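# Return fallen case upright to empty pallet spot

## Task

A pallet near the +y end of the track holds five closed cases standing lid up in two rows of three places, and one place is empty. The sixth case fell off and lies on its side on the floor next to the track, a few metres toward -y. Put that case into the empty place with its lid up. The lid is the taped face, and the side arrows point up when it is right. All five other cases must still be standing in their rows when you finish. Picking the case up from the floor is allowed, but it must end lid up. If it cannot go into the place, a lid-up case still gets partial credit: more if it is on the pallet, less if it is on the floor or the table. cam_pallet_north views the -y end of the track and cam_pallet_south views the +y end, and +y runs roughly rightward in both. At the end, release the case and move the tools away. Nothing counts as done if the robot is what keeps it in place.

## Robot and tools

ROBOT. There are two UR20-type arms, left_arm and right_arm. Each ends in a four-cup vacuum tool and rides its own carriage on one shared track. The track runs along y at x = 0. left_rail serves the +y half and right_rail the -y half. Each arm base is at x = 0, y = its carriage's position_m, z = 0.04 m, and faces +x.

SCENE FRAME. The frame is fixed to the table. z = 0 is the table top and +z is up. +x is the direction the arms face, and +y is to their left. y = 0 is the middle of the track. The table covers x from 0.50 m, but only for y between -0.90 and 0.90. Everywhere else the floor is at z = -0.53. The names "left" and "right" are just arm names, not image sides. Reported cup-point positions can be off a little, more so at long reach.

TOOL HAND. The cup point is the centre of the four cup rims, and the cups face along the cup point's +z. The cups sit at x = ±62 mm and y = -104.5 mm (channel a) or +104.5 mm (channel b). Together the rims span 227 x 312 mm, and each cup is 103 mm across. Both cups of a channel share one vacuum, so if either cup leaks, that channel holds nothing.

execute_actions(actions): runs a list of actions in order and returns the state plus all camera images. An empty list only returns the state. Each action can contain:
- rows: 1 to 15 rows. Each row lasts one control step (1/30 s) and holds 16 numbers in [-1, 1]. The order is: left dx, dy, dz, rx, ry, rz, left suction_a, suction_b, then the same eight for the right arm. dx to rz are an offset, not a pose. They are measured from that cup point's pose at the start of the action, in the cup point's own axes, and every row uses that same start. 1.0 equals 0.6 m or 180 degrees. rx, ry, rz form a single rotation vector. Suction values are 1 for on and 0 for off, and anything above 0.01 counts as on. A 0 is a real command, so repeat the last values to keep a tool as it is.
- steps: 1 to 450, default 15, and at least one per row. After the rows run out, the arm keeps heading for the last row's target. Give big moves enough steps, and send any unfinished part in the next action.
- until: stops the action early when the conditions are met. Examples are {"left_rail": {"position_status": ["!=", "moving"]}}, numeric fields with "<", "<=", ">", ">=", "=" or "!=", {"all": {"status": "ended"}} and {"any": {"status": "ended"}}. It does not halt the arms.
- left_rail / right_rail: position_m is an absolute y in metres. left_rail takes 0.6 to 3 and right_rail takes -3 to -0.6. speed_m_s is 0.01 to 1 and starts at 1. {"stop": true} halts the carriage. Any value out of range refuses the whole call.
Each step, the controller clips the target to within 100 mm and 16 degrees of the measured pose. When it cannot reach both, position wins over orientation. For smooth motion, raise an offset by about 0.01 per row (0.18 m/s).

CARRIAGES. To drive one, send position_m, then wait with an until on position_status. Let it arrive before aiming a tool at a scene point. A moving carriage carries its arm's target with it. Carriages accelerate at 2 m/s2 and have arrived when within 0.6 mm. position_status can read: moving, done, stopped, contact_stop (something blocked it; re-read position_m after it settles), time_out, stopped_with_arm (its arm was held back; send rows it can follow, then resend), or stopped_for_other_arm (no room next to the other arm; move that arm away, wait 30 steps, resend). position_answer reads taken or not_taken.

RESULTS. Each arm line gives end_effector_position (m), end_effector_quat_wxyz and velocities. "Hand target" is where the controller is currently heading. Joint blocks list rail, shoulder pan, shoulder lift, elbow, wrist 1, wrist 2, wrist 3. Wrist force and torque are in the end effector's axes, with noise, an offset and saturation near 200 N. suction_measured_a/b shows vacuum from 0 to 1: near 0 means no seal, and 0.83 or more means an airtight surface. Cardboard leaks, so expect lower values. The reading needs up to about 1.3 s to settle. part_present_a/b turns 1 above 0.09 and back to 0 below 0.07. "pose unreachable" means the clearance check altered or blocked a command.

GRIPPING. Switch a channel on and press both of its cups flat onto a smooth face, clear of edges and tape gaps. The cups compress up to about 21 mm. To release, lower in tiny steps until the case touches its support. Then, in a single action, turn both channels off and back straight away. If a cup grips the table, turn that channel off. Move held cases slowly and keep the grip centred.

AVOID. Arm-to-arm hits or presses, including tools, cameras and a held case. An outside force of 400 N, or a joint torque at its limit (elbow 398, wrist joints 98.4 N m), stops that arm for 10 s. Also avoid drops, slams, knocking the other cases, and pushing anything out of the work area, which ends the scene. Things may occasionally get a small push by themselves.

zoom_image(camera, region [x0, y0, x1, y1], at most 504 x 504 px) gives a closer look at cam_high, cam_low, cam_pallet_north, cam_pallet_south, cam_left_wrist or cam_right_wrist. All images are 672x504. read_manual(section) only returns licence text. finished_scene(scene) ends the scene for good, so call it only once the case stands released and the tools are clear.

Each tool is called after "Request:" as name([rows], argument=value, ...), one row to a line, values as JSON.

## Session

Request:
execute_actions(actions=[])

Scene clock: 0.00 s.
left_arm: end_effector_position=(+0.8501, +2.9061, +0.4395) suction_measured_a=0.01 part_present_a=0 suction_measured_b=0.01 part_present_b=0 end_effector_quat_wxyz=(-0.000, +0.001, +1.000, +0.000) end_effector_velocity=(-0.000, +0.000, +0.000) end_effector_angular_velocity=(-0.000, -0.000, -0.000) | right_arm: end_effector_position=(+0.8503, -2.7839, +0.4399) suction_measured_a=0.00 part_present_a=0 suction_measured_b=0.00 part_present_b=0 end_effector_quat_wxyz=(+0.000, +0.001, +1.000, +0.001) end_effector_velocity=(+0.000, -0.000, -0.000) end_effector_angular_velocity=(+0.000, +0.000, -0.000)
Joint positions: left_arm=[ 2.907 -0.24  -1.497  2.092 -2.164 -1.57   1.332] | right_arm=[-2.784 -0.239 -1.498  2.092 -2.166 -1.569  1.333]
Joint velocities: left_arm=[ 0.  0. -0.  0. -0. -0.  0.] | right_arm=[ 0. -0.  0. -0.  0. -0. -0.]
Wrist force (N, on the end effector, along its own x y z axes, offset not removed): no reading
Wrist torque (N m, same axes, about the end effector's origin, offset not removed): no reading
Hand target (left_arm): +0.850, +2.906, +0.439; -0.000, +0.001, +1.000, +0.000
Hand target (right_arm): +0.850, -2.784, +0.440; +0.000, +0.001, +1.000, +0.001
left_rail: position_m=2.907 position_m_goal=2.907 speed_m_s=1.00 position_status=done position_answer=taken refusals=0
right_rail: position_m=-2.784 position_m_goal=-2.784 speed_m_s=1.00 position_status=done position_answer=taken refusals=0

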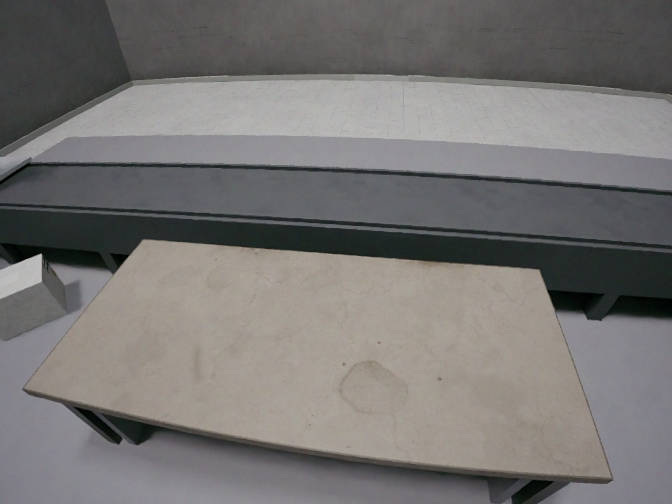

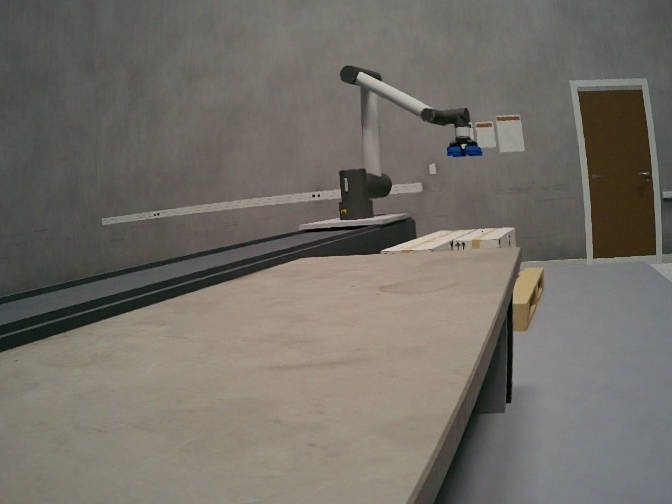

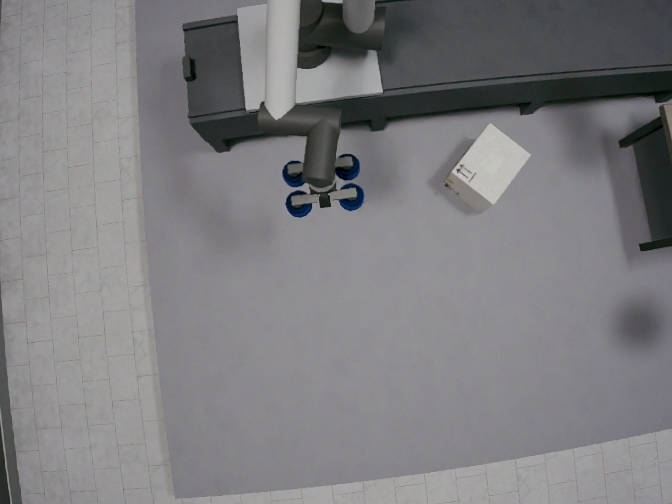

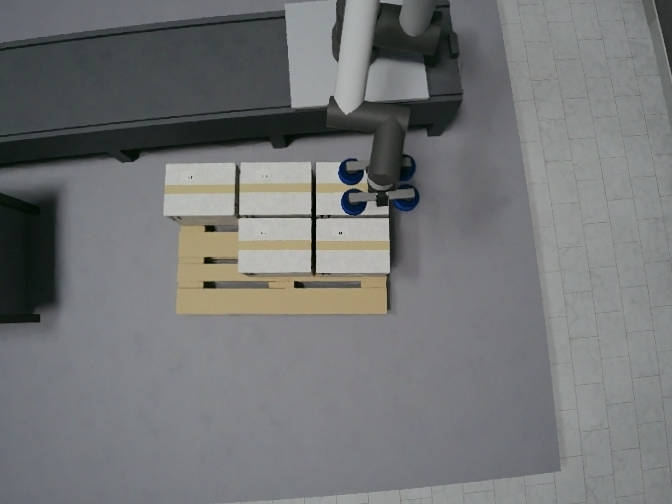

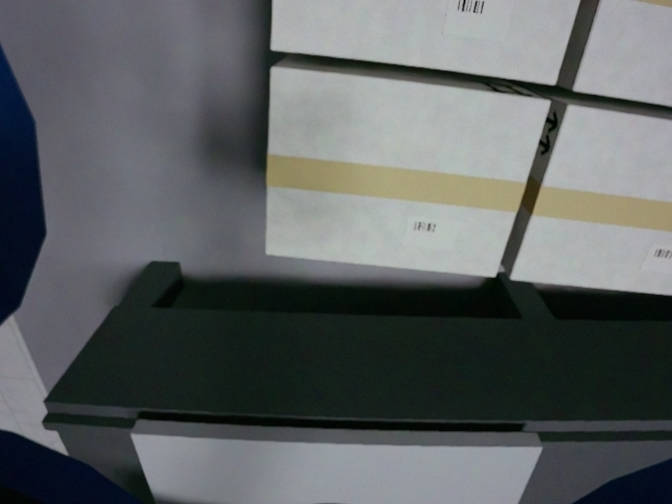

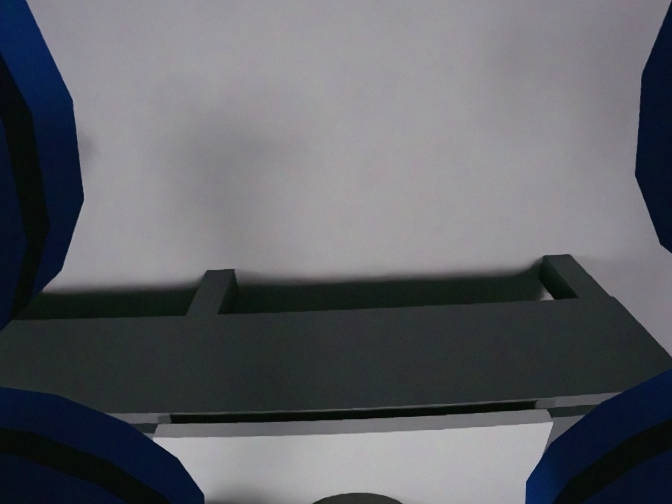

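Request:
zoom_image(camera="cam_pallet_north", region=[420,110,560,220])

Region (420, 110, 560, 220) of cam_pallet_north's 672x504 image, scaled by 3.600, with more detail than that image has; it fills the top 396 rows of this view, and the rest is white.

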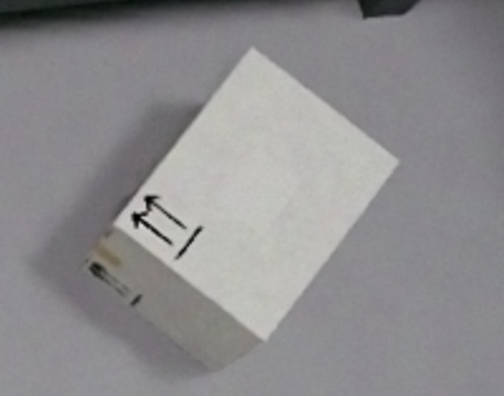

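Request:
execute_actions([
  {"right_rail":{"position_m":-1.779},"left_rail":{"position_m":1.5},"rows":[[0,0,0,0,0,0,0,0,0.2,-0.187,0.5,0,0,-0.25,0,0]],"steps":65},
])

Scene clock: 4.90 s.
left_arm: end_effector_position=(+0.8501, +1.4992, +0.4395) suction_measured_a=0.01 part_present_a=0 suction_measured_b=0.01 part_present_b=0 end_effector_quat_wxyz=(-0.000, +0.001, +1.000, +0.000) end_effector_velocity=(+0.000, -0.000, -0.000) end_effector_angular_velocity=(+0.000, +0.000, +0.000) | right_arm: end_effector_position=(+0.7302, -1.8916, +0.1399) suction_measured_a=0.00 part_present_a=0 suction_measured_b=0.00 part_present_b=0 end_effector_quat_wxyz=(+0.001, -0.382, +0.924, +0.000) end_effector_velocity=(+0.000, -0.000, +0.000) end_effector_angular_velocity=(-0.000, -0.000, +0.000)
Joint positions: left_arm=[ 1.5   -0.24  -1.497  2.092 -2.164 -1.57   1.332] | right_arm=[-1.779 -0.429 -1.261  2.425 -2.735 -1.569  0.358]
Joint velocities: left_arm=[ 0. -0.  0. -0. -0.  0. -0.] | right_arm=[ 0. -0. -0. -0. -0. -0. -0.]
Wrist force (N, on the end effector, along its own x y z axes, offset not removed): left_arm=[-5.0 0.6 -0.2] | right_arm=[-5.2 -2.7 4.8]
Wrist torque (N m, same axes, about the end effector's origin, offset not removed): left_arm=[0.99 0.80 0.01] | right_arm=[-0.39 0.98 0.43]
Hand target (left_arm): +0.850, +1.499, +0.439; -0.000, +0.001, +1.000, +0.000
Hand target (right_arm): +0.730, -1.891, +0.140; +0.001, -0.382, +0.924, +0.000
Off the commanded pose (left_arm): 0.000 m, 0 deg.
Off the commanded pose (right_arm): 0.001 m, 0 deg.
left_rail: position_m=1.500 position_m_goal=1.500 speed_m_s=1.00 position_status=done position_answer=taken refusals=0
right_rail: position_m=-1.779 position_m_goal=-1.779 speed_m_s=1.00 position_status=done position_answer=taken refusals=0
camera_calibration (this result's frames):
cam_left_wrist: T_world_to_cam=[[0.0188082, -0.999728, -0.0138073, 1.49064], [-0.869193, -0.0231741, 0.493929, 0.587381], [-0.494115, 0.00271135, -0.869392, 0.890407], [0, 0, 0, 1]] pos_world=[0.922474, 1.50143, 0.50457]
cam_right_wrist: T_world_to_cam=[[0.703618, -0.708964, -0.0478782, -1.84144], [-0.609442, -0.636747, 0.47237, -0.804354], [-0.36538, -0.303189, -0.880099, -0.0776663], [0, 0, 0, 1]] pos_world=[0.777082, -1.84123, 0.223434]

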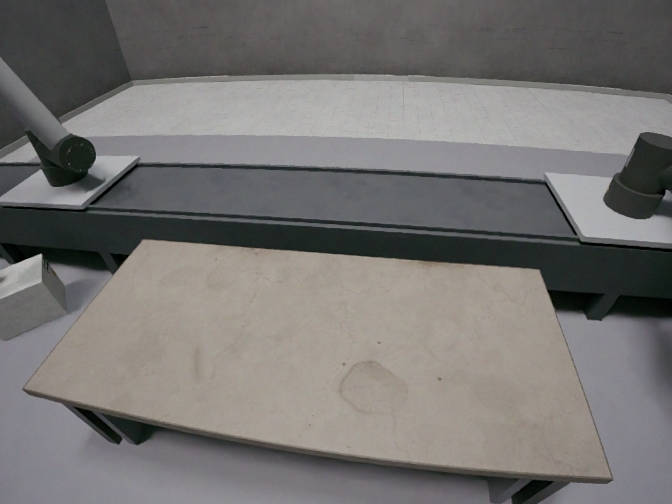

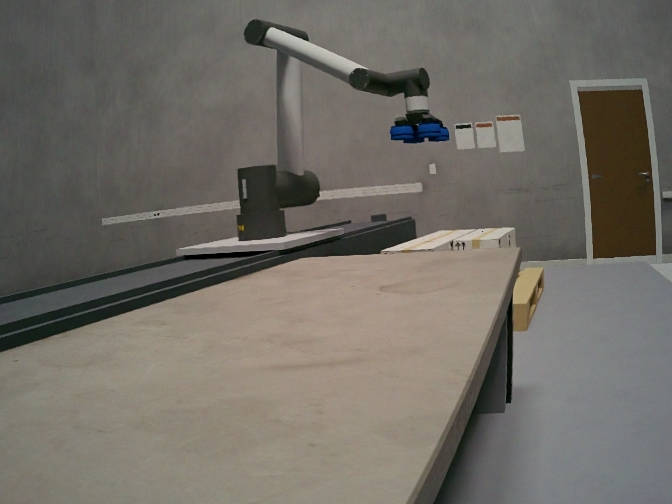

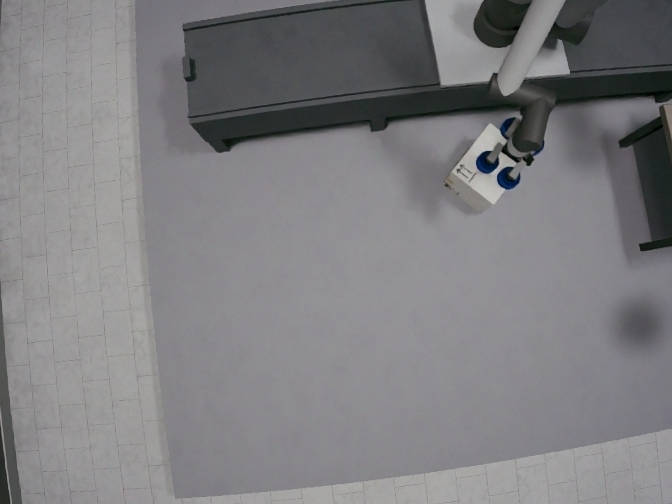

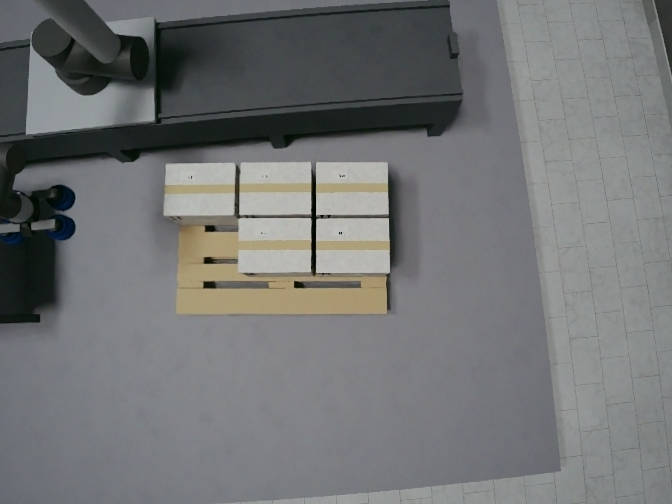

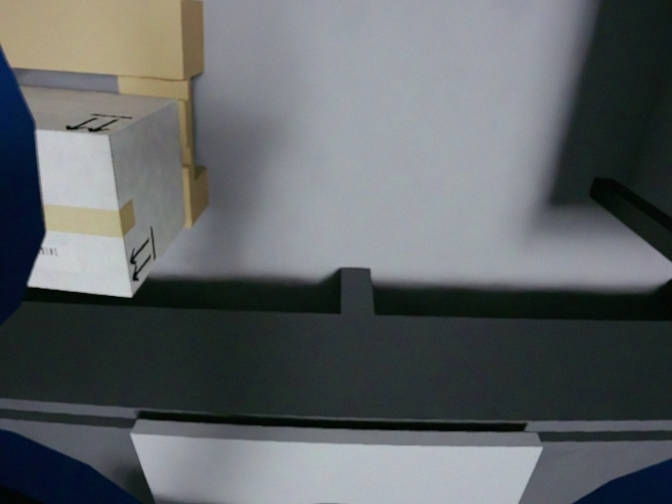

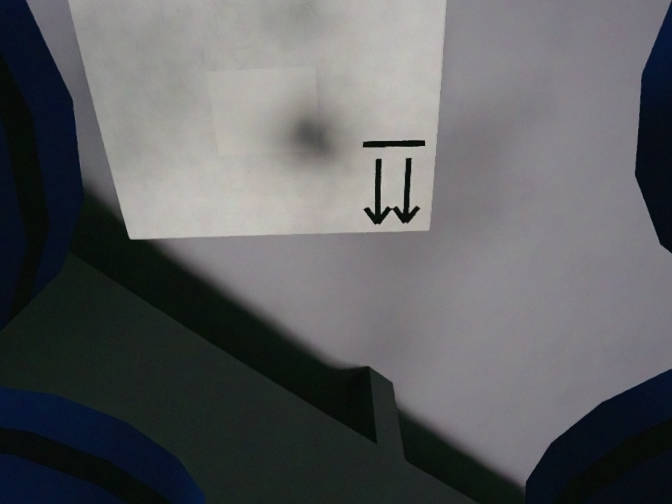

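Request:
execute_actions([
  {"rows":[[0,0,0,0,0,0,0,0,0.015,0.15,0.3,0,0,-0.015,0,0]],"steps":25},
])

Request:
execute_actions([
  {"rows":[[0,0,0,0,0,0,0,0,0,0,0.28,0,0,0,0,0]],"steps":25},
])

Scene clock: 6.20 s.
left_arm: end_effector_position=(+0.8501, +1.4992, +0.4395) suction_measured_a=0.01 part_present_a=0 suction_measured_b=0.01 part_present_b=0 end_effector_quat_wxyz=(-0.000, +0.001, +1.000, +0.000) end_effector_velocity=(-0.000, +0.000, +0.000) end_effector_angular_velocity=(-0.000, -0.000, -0.000) | right_arm: end_effector_position=(+0.6602, -1.8342, -0.0398) suction_measured_a=0.00 part_present_a=0 suction_measured_b=0.00 part_present_b=0 end_effector_quat_wxyz=(+0.001, -0.403, +0.915, +0.000) end_effector_velocity=(+0.000, +0.000, -0.002) end_effector_angular_velocity=(-0.001, -0.002, -0.000)
Joint positions: left_arm=[ 1.5   -0.24  -1.497  2.092 -2.164 -1.57   1.332] | right_arm=[-1.779 -0.392 -0.948  2.561 -3.185 -1.569  0.348]
Joint velocities: left_arm=[ 0.  0. -0.  0. -0. -0.  0.] | right_arm=[ 0.     0.     0.004  0.    -0.007  0.     0.   ]
Wrist force (N, on the end effector, along its own x y z axes, offset not removed): left_arm=[-0.4 4.2 4.8] | right_arm=[-3.3 -4.2 7.1]
Wrist torque (N m, same axes, about the end effector's origin, offset not removed): left_arm=[1.41 0.05 -0.14] | right_arm=[-0.61 0.94 0.49]
Hand target (left_arm): +0.850, +1.499, +0.439; -0.000, +0.001, +1.000, +0.000
Hand target (right_arm): +0.660, -1.834, -0.040; +0.001, -0.403, +0.915, +0.000
Off the commanded pose (left_arm): 0.000 m, 0 deg.
Off the commanded pose (right_arm): 0.000 m, 0 deg.
left_rail: position_m=1.500 position_m_goal=1.500 speed_m_s=1.00 position_status=done position_answer=taken refusals=0
right_rail: position_m=-1.779 position_m_goal=-1.779 speed_m_s=1.00 position_status=done position_answer=taken refusals=0
camera_calibration (this result's frames):
cam_left_wrist: T_world_to_cam=[[0.0188078, -0.999728, -0.0138075, 1.49064], [-0.869193, -0.0231738, 0.493929, 0.58738], [-0.494115, 0.00271165, -0.869392, 0.890406], [0, 0, 0, 1]] pos_world=[0.922474, 1.50143, 0.50457]
cam_right_wrist: T_world_to_cam=[[0.736232, -0.675026, -0.0479832, -1.71942], [-0.578714, -0.664768, 0.472412, -0.79726], [-0.350788, -0.320037, -0.880071, -0.28462], [0, 0, 0, 1]] pos_world=[0.704666, -1.78174, 0.0436469]

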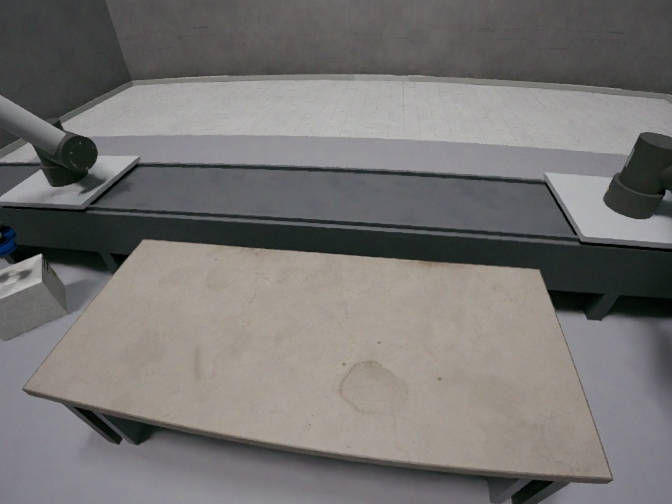

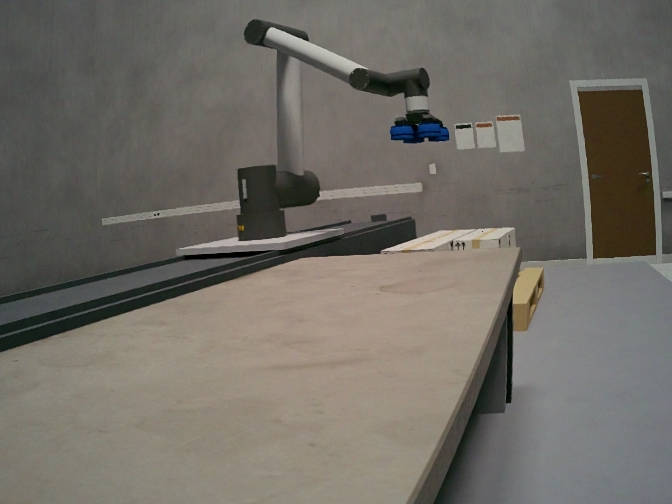

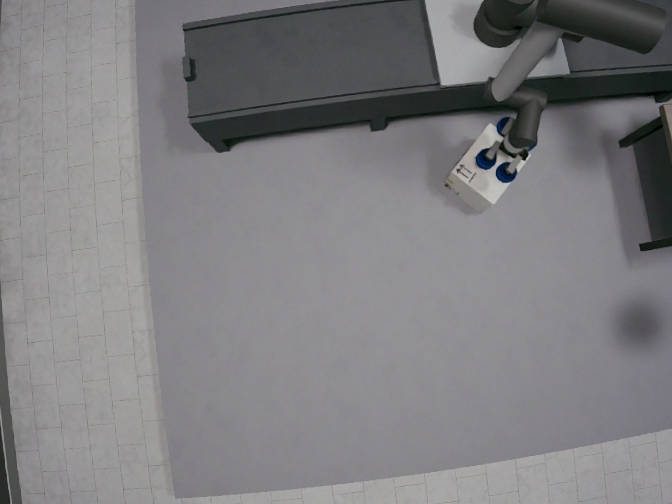

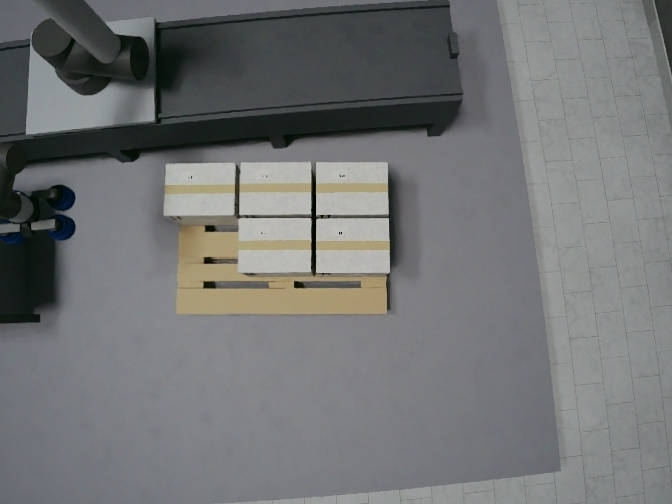

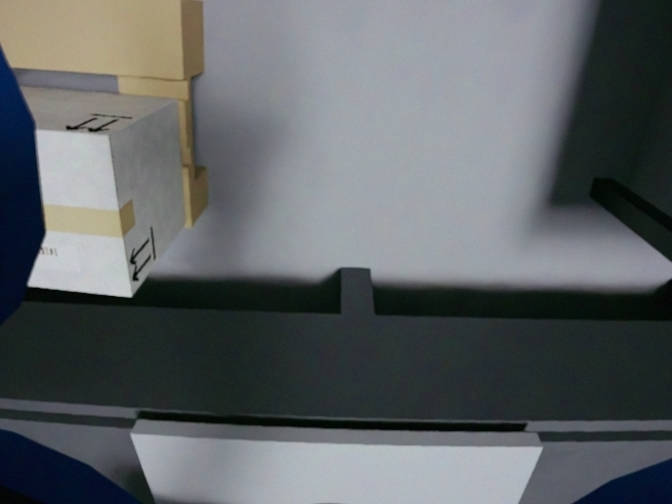

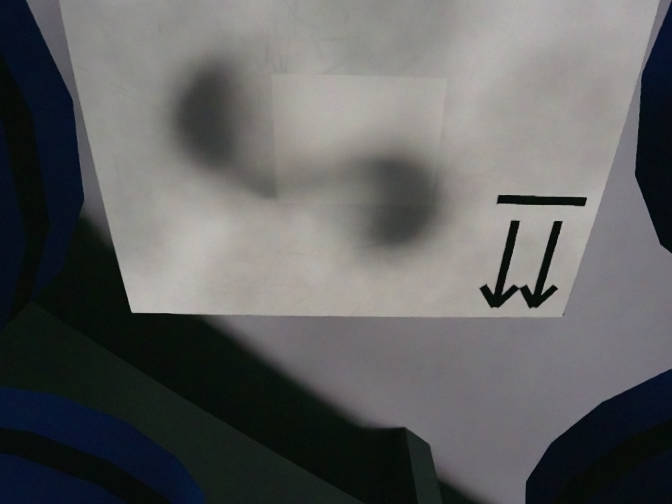

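Scene clock: 7.03 s.
left_arm: end_effector_position=(+0.8501, +1.4992, +0.4395) suction_measured_a=0.01 part_present_a=0 suction_measured_b=0.01 part_present_b=0 end_effector_quat_wxyz=(-0.000, +0.001, +1.000, +0.000) end_effector_velocity=(+0.000, -0.000, -0.000) end_effector_angular_velocity=(+0.000, +0.000, -0.000) | right_arm: end_effector_position=(+0.6602, -1.8342, -0.2077) suction_measured_a=0.00 part_present_a=0 suction_measured_b=0.00 part_present_b=0 end_effector_quat_wxyz=(+0.001, -0.403, +0.915, +0.000) end_effector_velocity=(+0.000, -0.000, -0.001) end_effector_angular_velocity=(-0.000, -0.000, -0.000)
Joint positions: left_arm=[ 1.5   -0.24  -1.497  2.092 -2.164 -1.57   1.332] | right_arm=[-1.779 -0.392 -0.61   2.509 -3.47  -1.569  0.348]
Joint velocities: left_arm=[ 0. -0.  0. -0.  0.  0. -0.] | right_arm=[ 0.     0.     0.002 -0.001 -0.002  0.     0.   ]
Wrist force (N, on the end effector, along its own x y z axes, offset not removed): left_arm=[-3.7 -3.1 4.9] | right_arm=[-6.7 -2.0 0.4]
Wrist torque (N m, same axes, about the end effector's origin, offset not removed): left_arm=[0.60 0.34 -0.12] | right_arm=[-0.34 1.20 0.54]
Hand target (left_arm): +0.850, +1.499, +0.439; -0.000, +0.001, +1.000, +0.000
Hand target (right_arm): +0.660, -1.834, -0.208; +0.001, -0.403, +0.915, +0.000
Off the commanded pose (left_arm): 0.000 m, 0 deg.
Off the commanded pose (right_arm): 0.000 m, 0 deg.
left_rail: position_m=1.500 position_m_goal=1.500 speed_m_s=1.00 position_status=done position_answer=taken refusals=0
right_rail: position_m=-1.779 position_m_goal=-1.779 speed_m_s=1.00 position_status=done position_answer=taken refusals=0
camera_calibration (this result's frames):
cam_left_wrist: T_world_to_cam=[[0.0188078, -0.999728, -0.0138074, 1.49064], [-0.869193, -0.0231738, 0.493929, 0.58738], [-0.494115, 0.00271162, -0.869392, 0.890406], [0, 0, 0, 1]] pos_world=[0.922474, 1.50143, 0.50457]
cam_right_wrist: T_world_to_cam=[[0.736237, -0.67502, -0.0479815, -1.72741], [-0.578708, -0.664771, 0.472416, -0.717998], [-0.350787, -0.320043, -0.880068, -0.432371], [0, 0, 0, 1]] pos_world=[0.704606, -1.78172, -0.124206]

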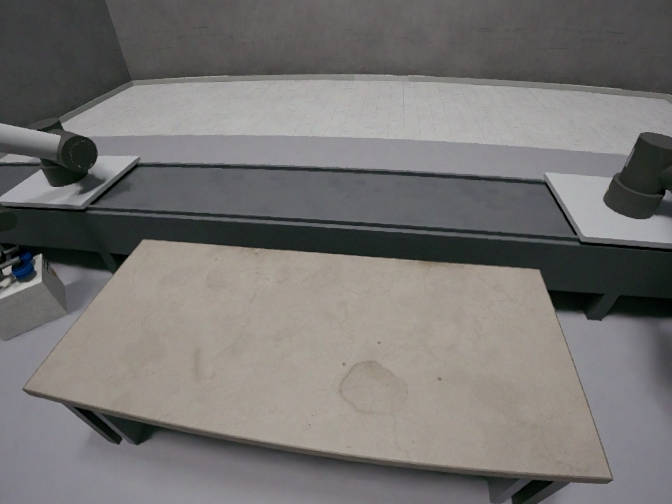

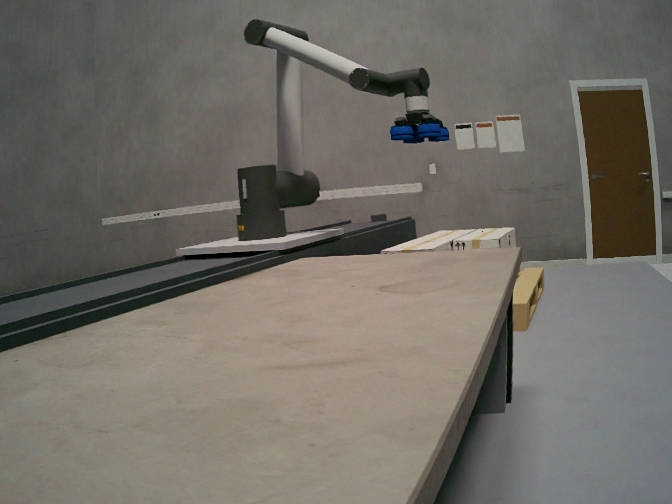

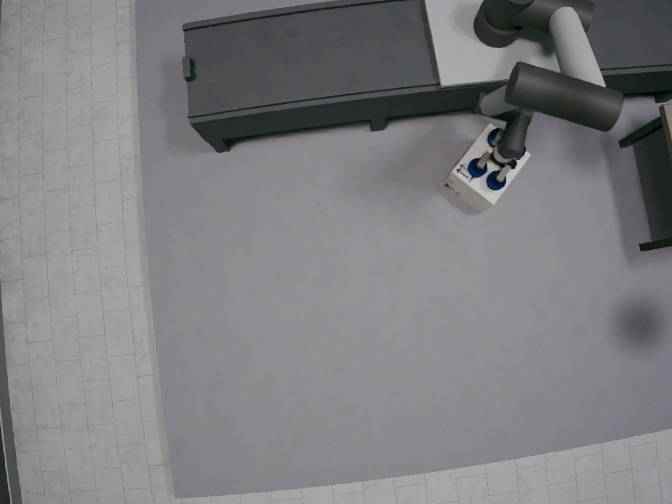

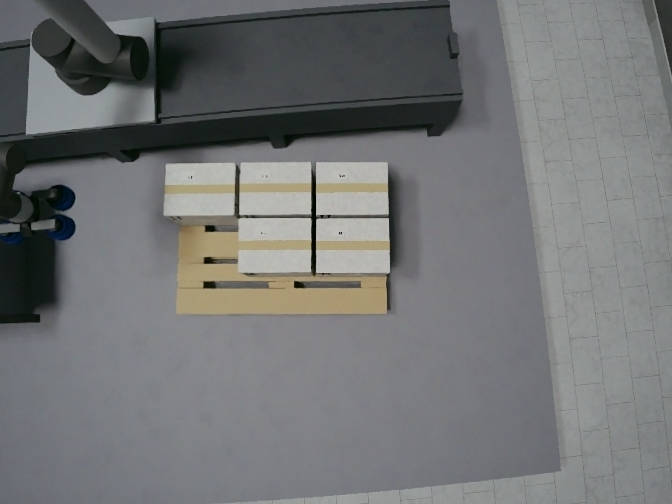

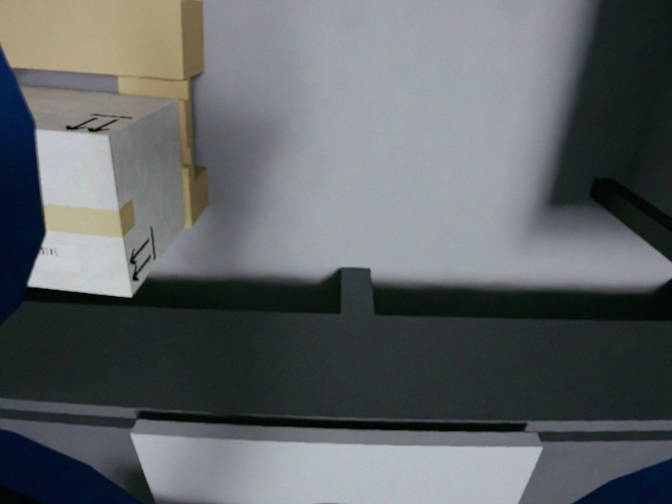

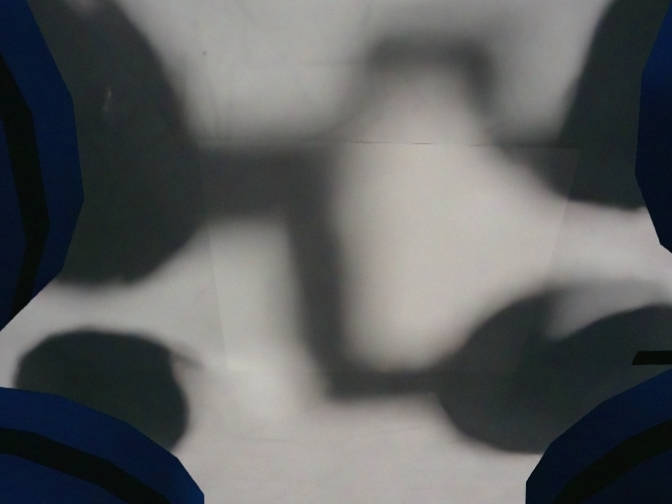

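Request:
execute_actions([
  {"rows":[[0,0,0,0,0,0,0,0,0,-0.013,0.04,0,0,0,1,1]],"steps":10},
  {"rows":[[0,0,0,0,0,0,0,0,0,0,0.045,0,0,0,1,1]],"steps":30},
])

Scene clock: 8.53 s.
left_arm: end_effector_position=(+0.8501, +1.4992, +0.4395) suction_measured_a=0.01 part_present_a=0 suction_measured_b=0.01 part_present_b=0 end_effector_quat_wxyz=(-0.000, +0.001, +1.000, +0.000) end_effector_velocity=(-0.000, +0.000, +0.000) end_effector_angular_velocity=(-0.000, -0.000, +0.000) | right_arm: end_effector_position=(+0.6657, -1.8392, -0.2578) suction_measured_a=0.89 part_present_a=1 suction_measured_b=0.89 part_present_b=1 end_effector_quat_wxyz=(+0.001, -0.403, +0.915, +0.000) end_effector_velocity=(-0.000, +0.000, -0.000) end_effector_angular_velocity=(+0.000, +0.000, -0.000)
Joint positions: left_arm=[ 1.5   -0.24  -1.497  2.092 -2.164 -1.57   1.332] | right_arm=[-1.779 -0.396 -0.525  2.472 -3.519 -1.569  0.344]
Joint velocities: left_arm=[ 0.  0. -0.  0. -0. -0.  0.] | right_arm=[ 0.  0.  0. -0. -0.  0.  0.]
Wrist force (N, on the end effector, along its own x y z axes, offset not removed): left_arm=[-8.8 2.7 4.7] | right_arm=[-6.9 -2.8 -37.5]
Wrist torque (N m, same axes, about the end effector's origin, offset not removed): left_arm=[1.29 1.14 -0.05] | right_arm=[1.59 0.62 0.42]
Hand target (left_arm): +0.850, +1.499, +0.439; -0.000, +0.001, +1.000, +0.000
Hand target (right_arm): +0.666, -1.839, -0.258; +0.001, -0.403, +0.915, +0.000
Off the commanded pose (left_arm): 0.000 m, 0 deg.
Off the commanded pose (right_arm): 0.000 m, 0 deg.
left_rail: position_m=1.500 position_m_goal=1.500 speed_m_s=1.00 position_status=done position_answer=taken refusals=0
right_rail: position_m=-1.779 position_m_goal=-1.779 speed_m_s=1.00 position_status=done position_answer=taken refusals=0
camera_calibration (this result's frames):
cam_left_wrist: T_world_to_cam=[[0.018808, -0.999728, -0.0138074, 1.49064], [-0.869193, -0.023174, 0.493929, 0.587381], [-0.494115, 0.0027115, -0.869392, 0.890407], [0, 0, 0, 1]] pos_world=[0.922474, 1.50143, 0.50457]
cam_right_wrist: T_world_to_cam=[[0.736241, -0.675013, -0.0480218, -1.73725], [-0.578685, -0.664785, 0.472423, -0.694529], [-0.350816, -0.320028, -0.880063, -0.476077], [0, 0, 0, 1]] pos_world=[0.710106, -1.78674, -0.174291]

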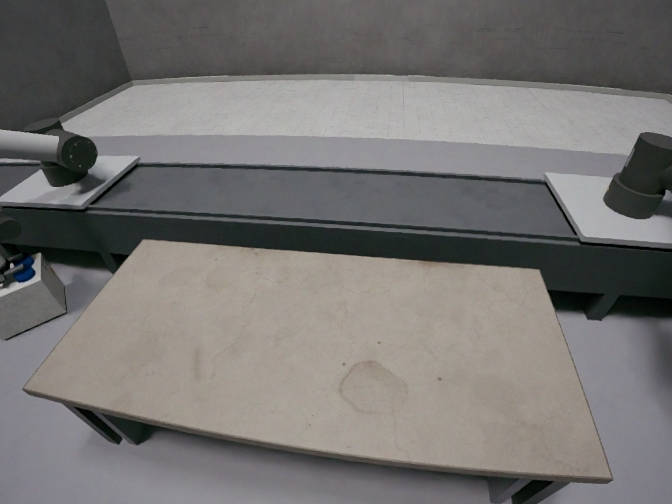

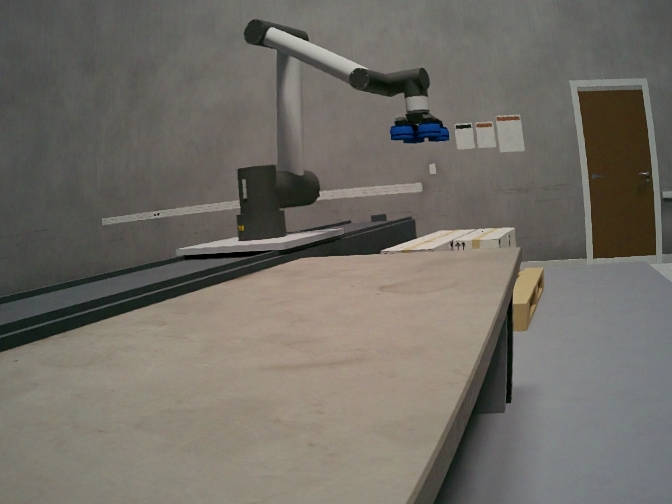

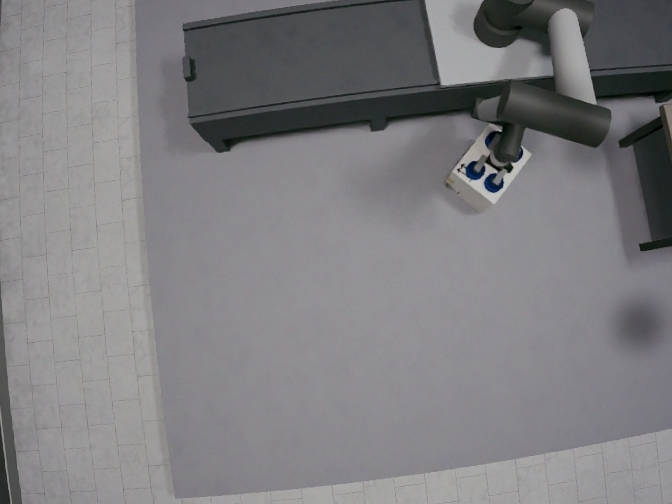

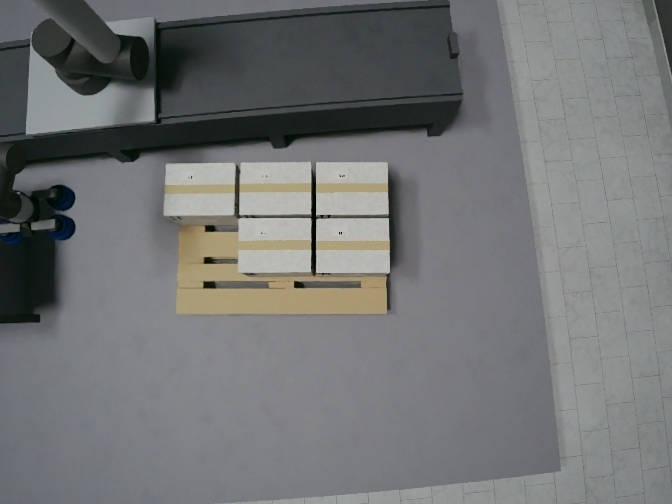

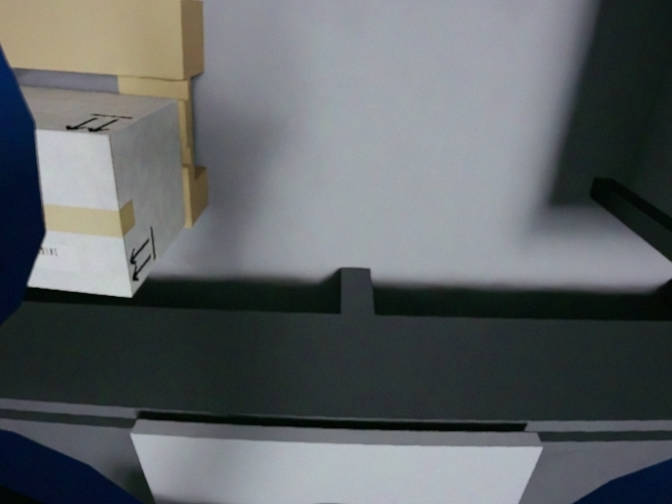

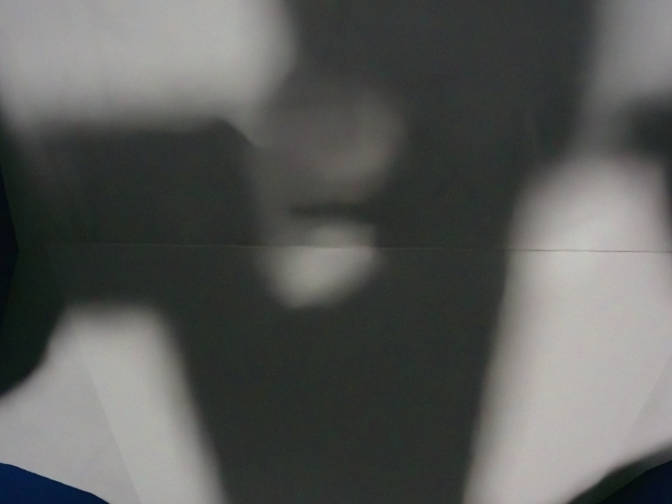

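Request:
execute_actions([
  {"rows":[[0,0,0,0,0,0,0,0,0,0,-0.01,0,0,0,1,1],[0,0,0,0,0,0,0,0,0,0,-0.02,0,0,0,1,1],[0,0,0,0,0,0,0,0,0,0,-0.04,0,0,0,1,1],[0,0,0,0,0,0,0,0,0,0,-0.06,0,0,0,1,1],[0,0,0,0,0,0,0,0,0,0,-0.09,0,0,0,1,1],[0,0,0,0,0,0,0,0,0,0,-0.12,0,0,0,1,1],[0,0,0,0,0,0,0,0,-0.225,-0.246,-0.9,0,0,0.264,1,1]],"steps":50},
  {"rows":[[0,0,0,0,0,0,0,0,0,0,0,0,0.01,0,1,1],[0,0,0,0,0,0,0,0,0,0,0,0,0.02,0,1,1],[0,0,0,0,0,0,0,0,0,0,0,0,0.03,0,1,1],[0,0,0,0,0,0,0,0,0,0,0,0,0.045,0,1,1],[0,0,0,0,0,0,0,0,0,0,0,0,0.06,0,1,1],[0,0,0,0,0,0,0,0,0,0,0,0,0.5,0,1,1]],"steps":60},
])

Scene clock: 13.00 s.
left_arm: end_effector_position=(+0.8501, +1.4992, +0.4395) suction_measured_a=0.01 part_present_a=0 suction_measured_b=0.01 part_present_b=0 end_effector_quat_wxyz=(-0.000, +0.001, +1.000, +0.000) end_effector_velocity=(+0.000, -0.000, -0.000) end_effector_angular_velocity=(+0.000, +0.000, +0.000) | right_arm: end_effector_position=(+0.8656, -1.8389, +0.2816) suction_measured_a=0.89 part_present_a=1 suction_measured_b=0.89 part_present_b=1 end_effector_quat_wxyz=(+0.707, -0.000, -0.707, +0.001) end_effector_velocity=(-0.000, -0.000, -0.000) end_effector_angular_velocity=(+0.000, +0.000, -0.000)
Joint positions: left_arm=[ 1.5   -0.24  -1.497  2.092 -2.164 -1.57   1.332] | right_arm=[-1.779 -0.226 -0.83   1.533 -0.704 -1.798  1.572]
Joint velocities: left_arm=[ 0. -0.  0.  0. -0.  0. -0.] | right_arm=[ 0. -0.  0. -0.  0.  0.  0.]
Wrist force (N, on the end effector, along its own x y z axes, offset not removed): left_arm=[2.7 1.2 3.2] | right_arm=[35.8 -1.8 1.9]
Wrist torque (N m, same axes, about the end effector's origin, offset not removed): left_arm=[0.95 -0.49 0.04] | right_arm=[-0.11 6.27 2.51]
Hand target (left_arm): +0.850, +1.499, +0.439; -0.000, +0.001, +1.000, +0.000
Hand target (right_arm): +0.866, -1.839, +0.282; +0.707, -0.000, -0.707, +0.001
Off the commanded pose (left_arm): 0.000 m, 0 deg.
Off the commanded pose (right_arm): 0.000 m, 0 deg.
left_rail: position_m=1.500 position_m_goal=1.500 speed_m_s=1.00 position_status=done position_answer=taken refusals=0
right_rail: position_m=-1.779 position_m_goal=-1.779 speed_m_s=1.00 position_status=done position_answer=taken refusals=0
camera_calibration (this result's frames):
cam_left_wrist: T_world_to_cam=[[0.0188078, -0.999728, -0.0138075, 1.49064], [-0.869193, -0.0231739, 0.493929, 0.58738], [-0.494115, 0.0027117, -0.869392, 0.890406], [0, 0, 0, 1]] pos_world=[0.922475, 1.50143, 0.50457]
cam_right_wrist: T_world_to_cam=[[-0.0471665, -0.998882, 0.00303123, -1.79014], [0.47344, -0.0196832, 0.880606, -0.672824], [-0.879563, 0.0429702, 0.473839, 0.812782], [0, 0, 0, 1]] pos_world=[0.948999, -1.83631, 0.212792]

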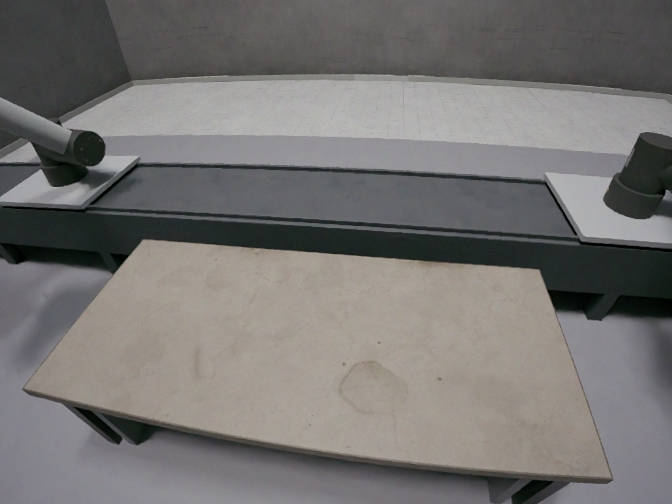

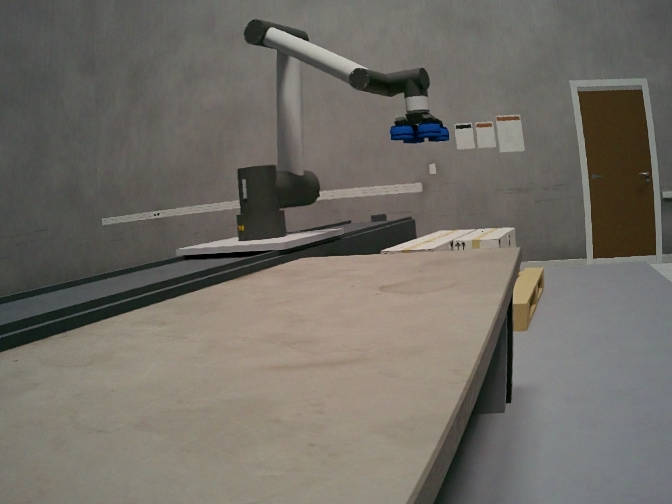

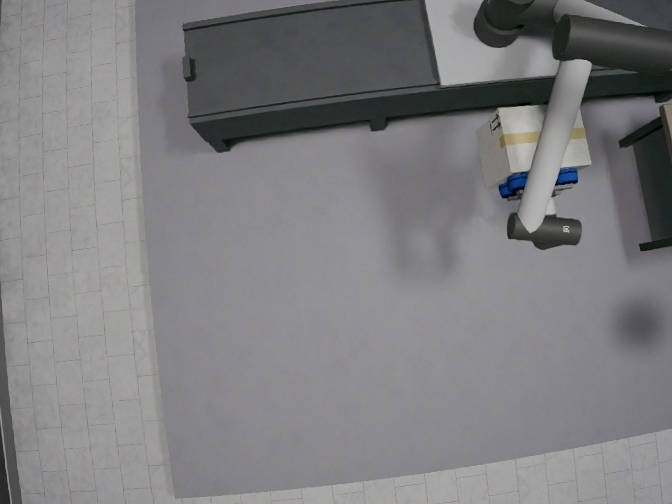

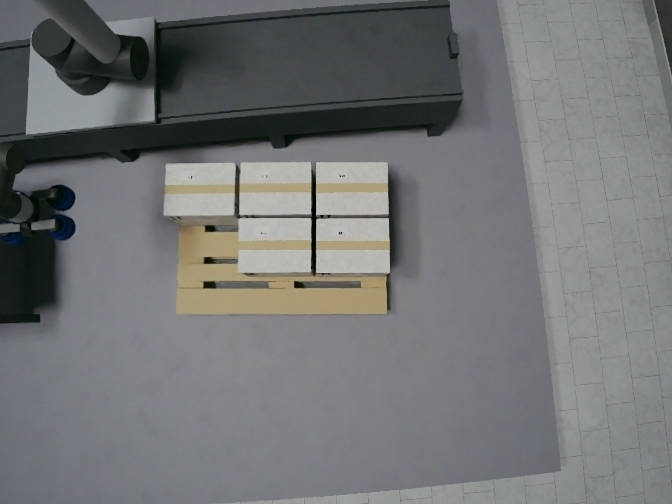

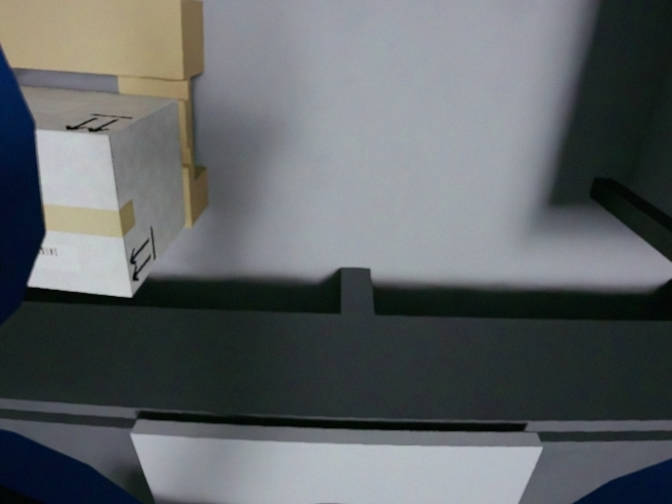

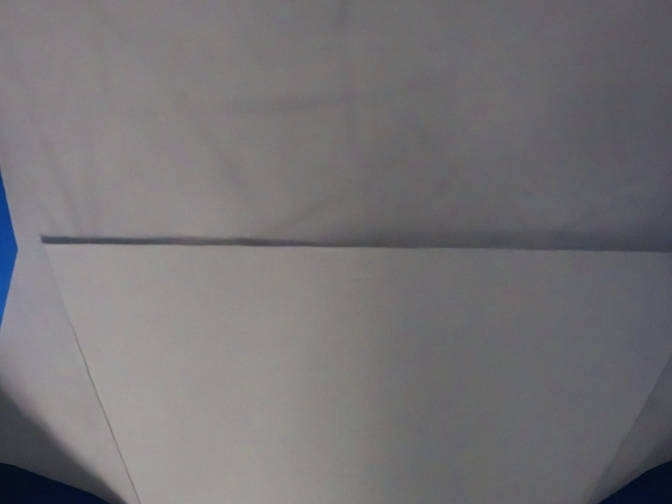

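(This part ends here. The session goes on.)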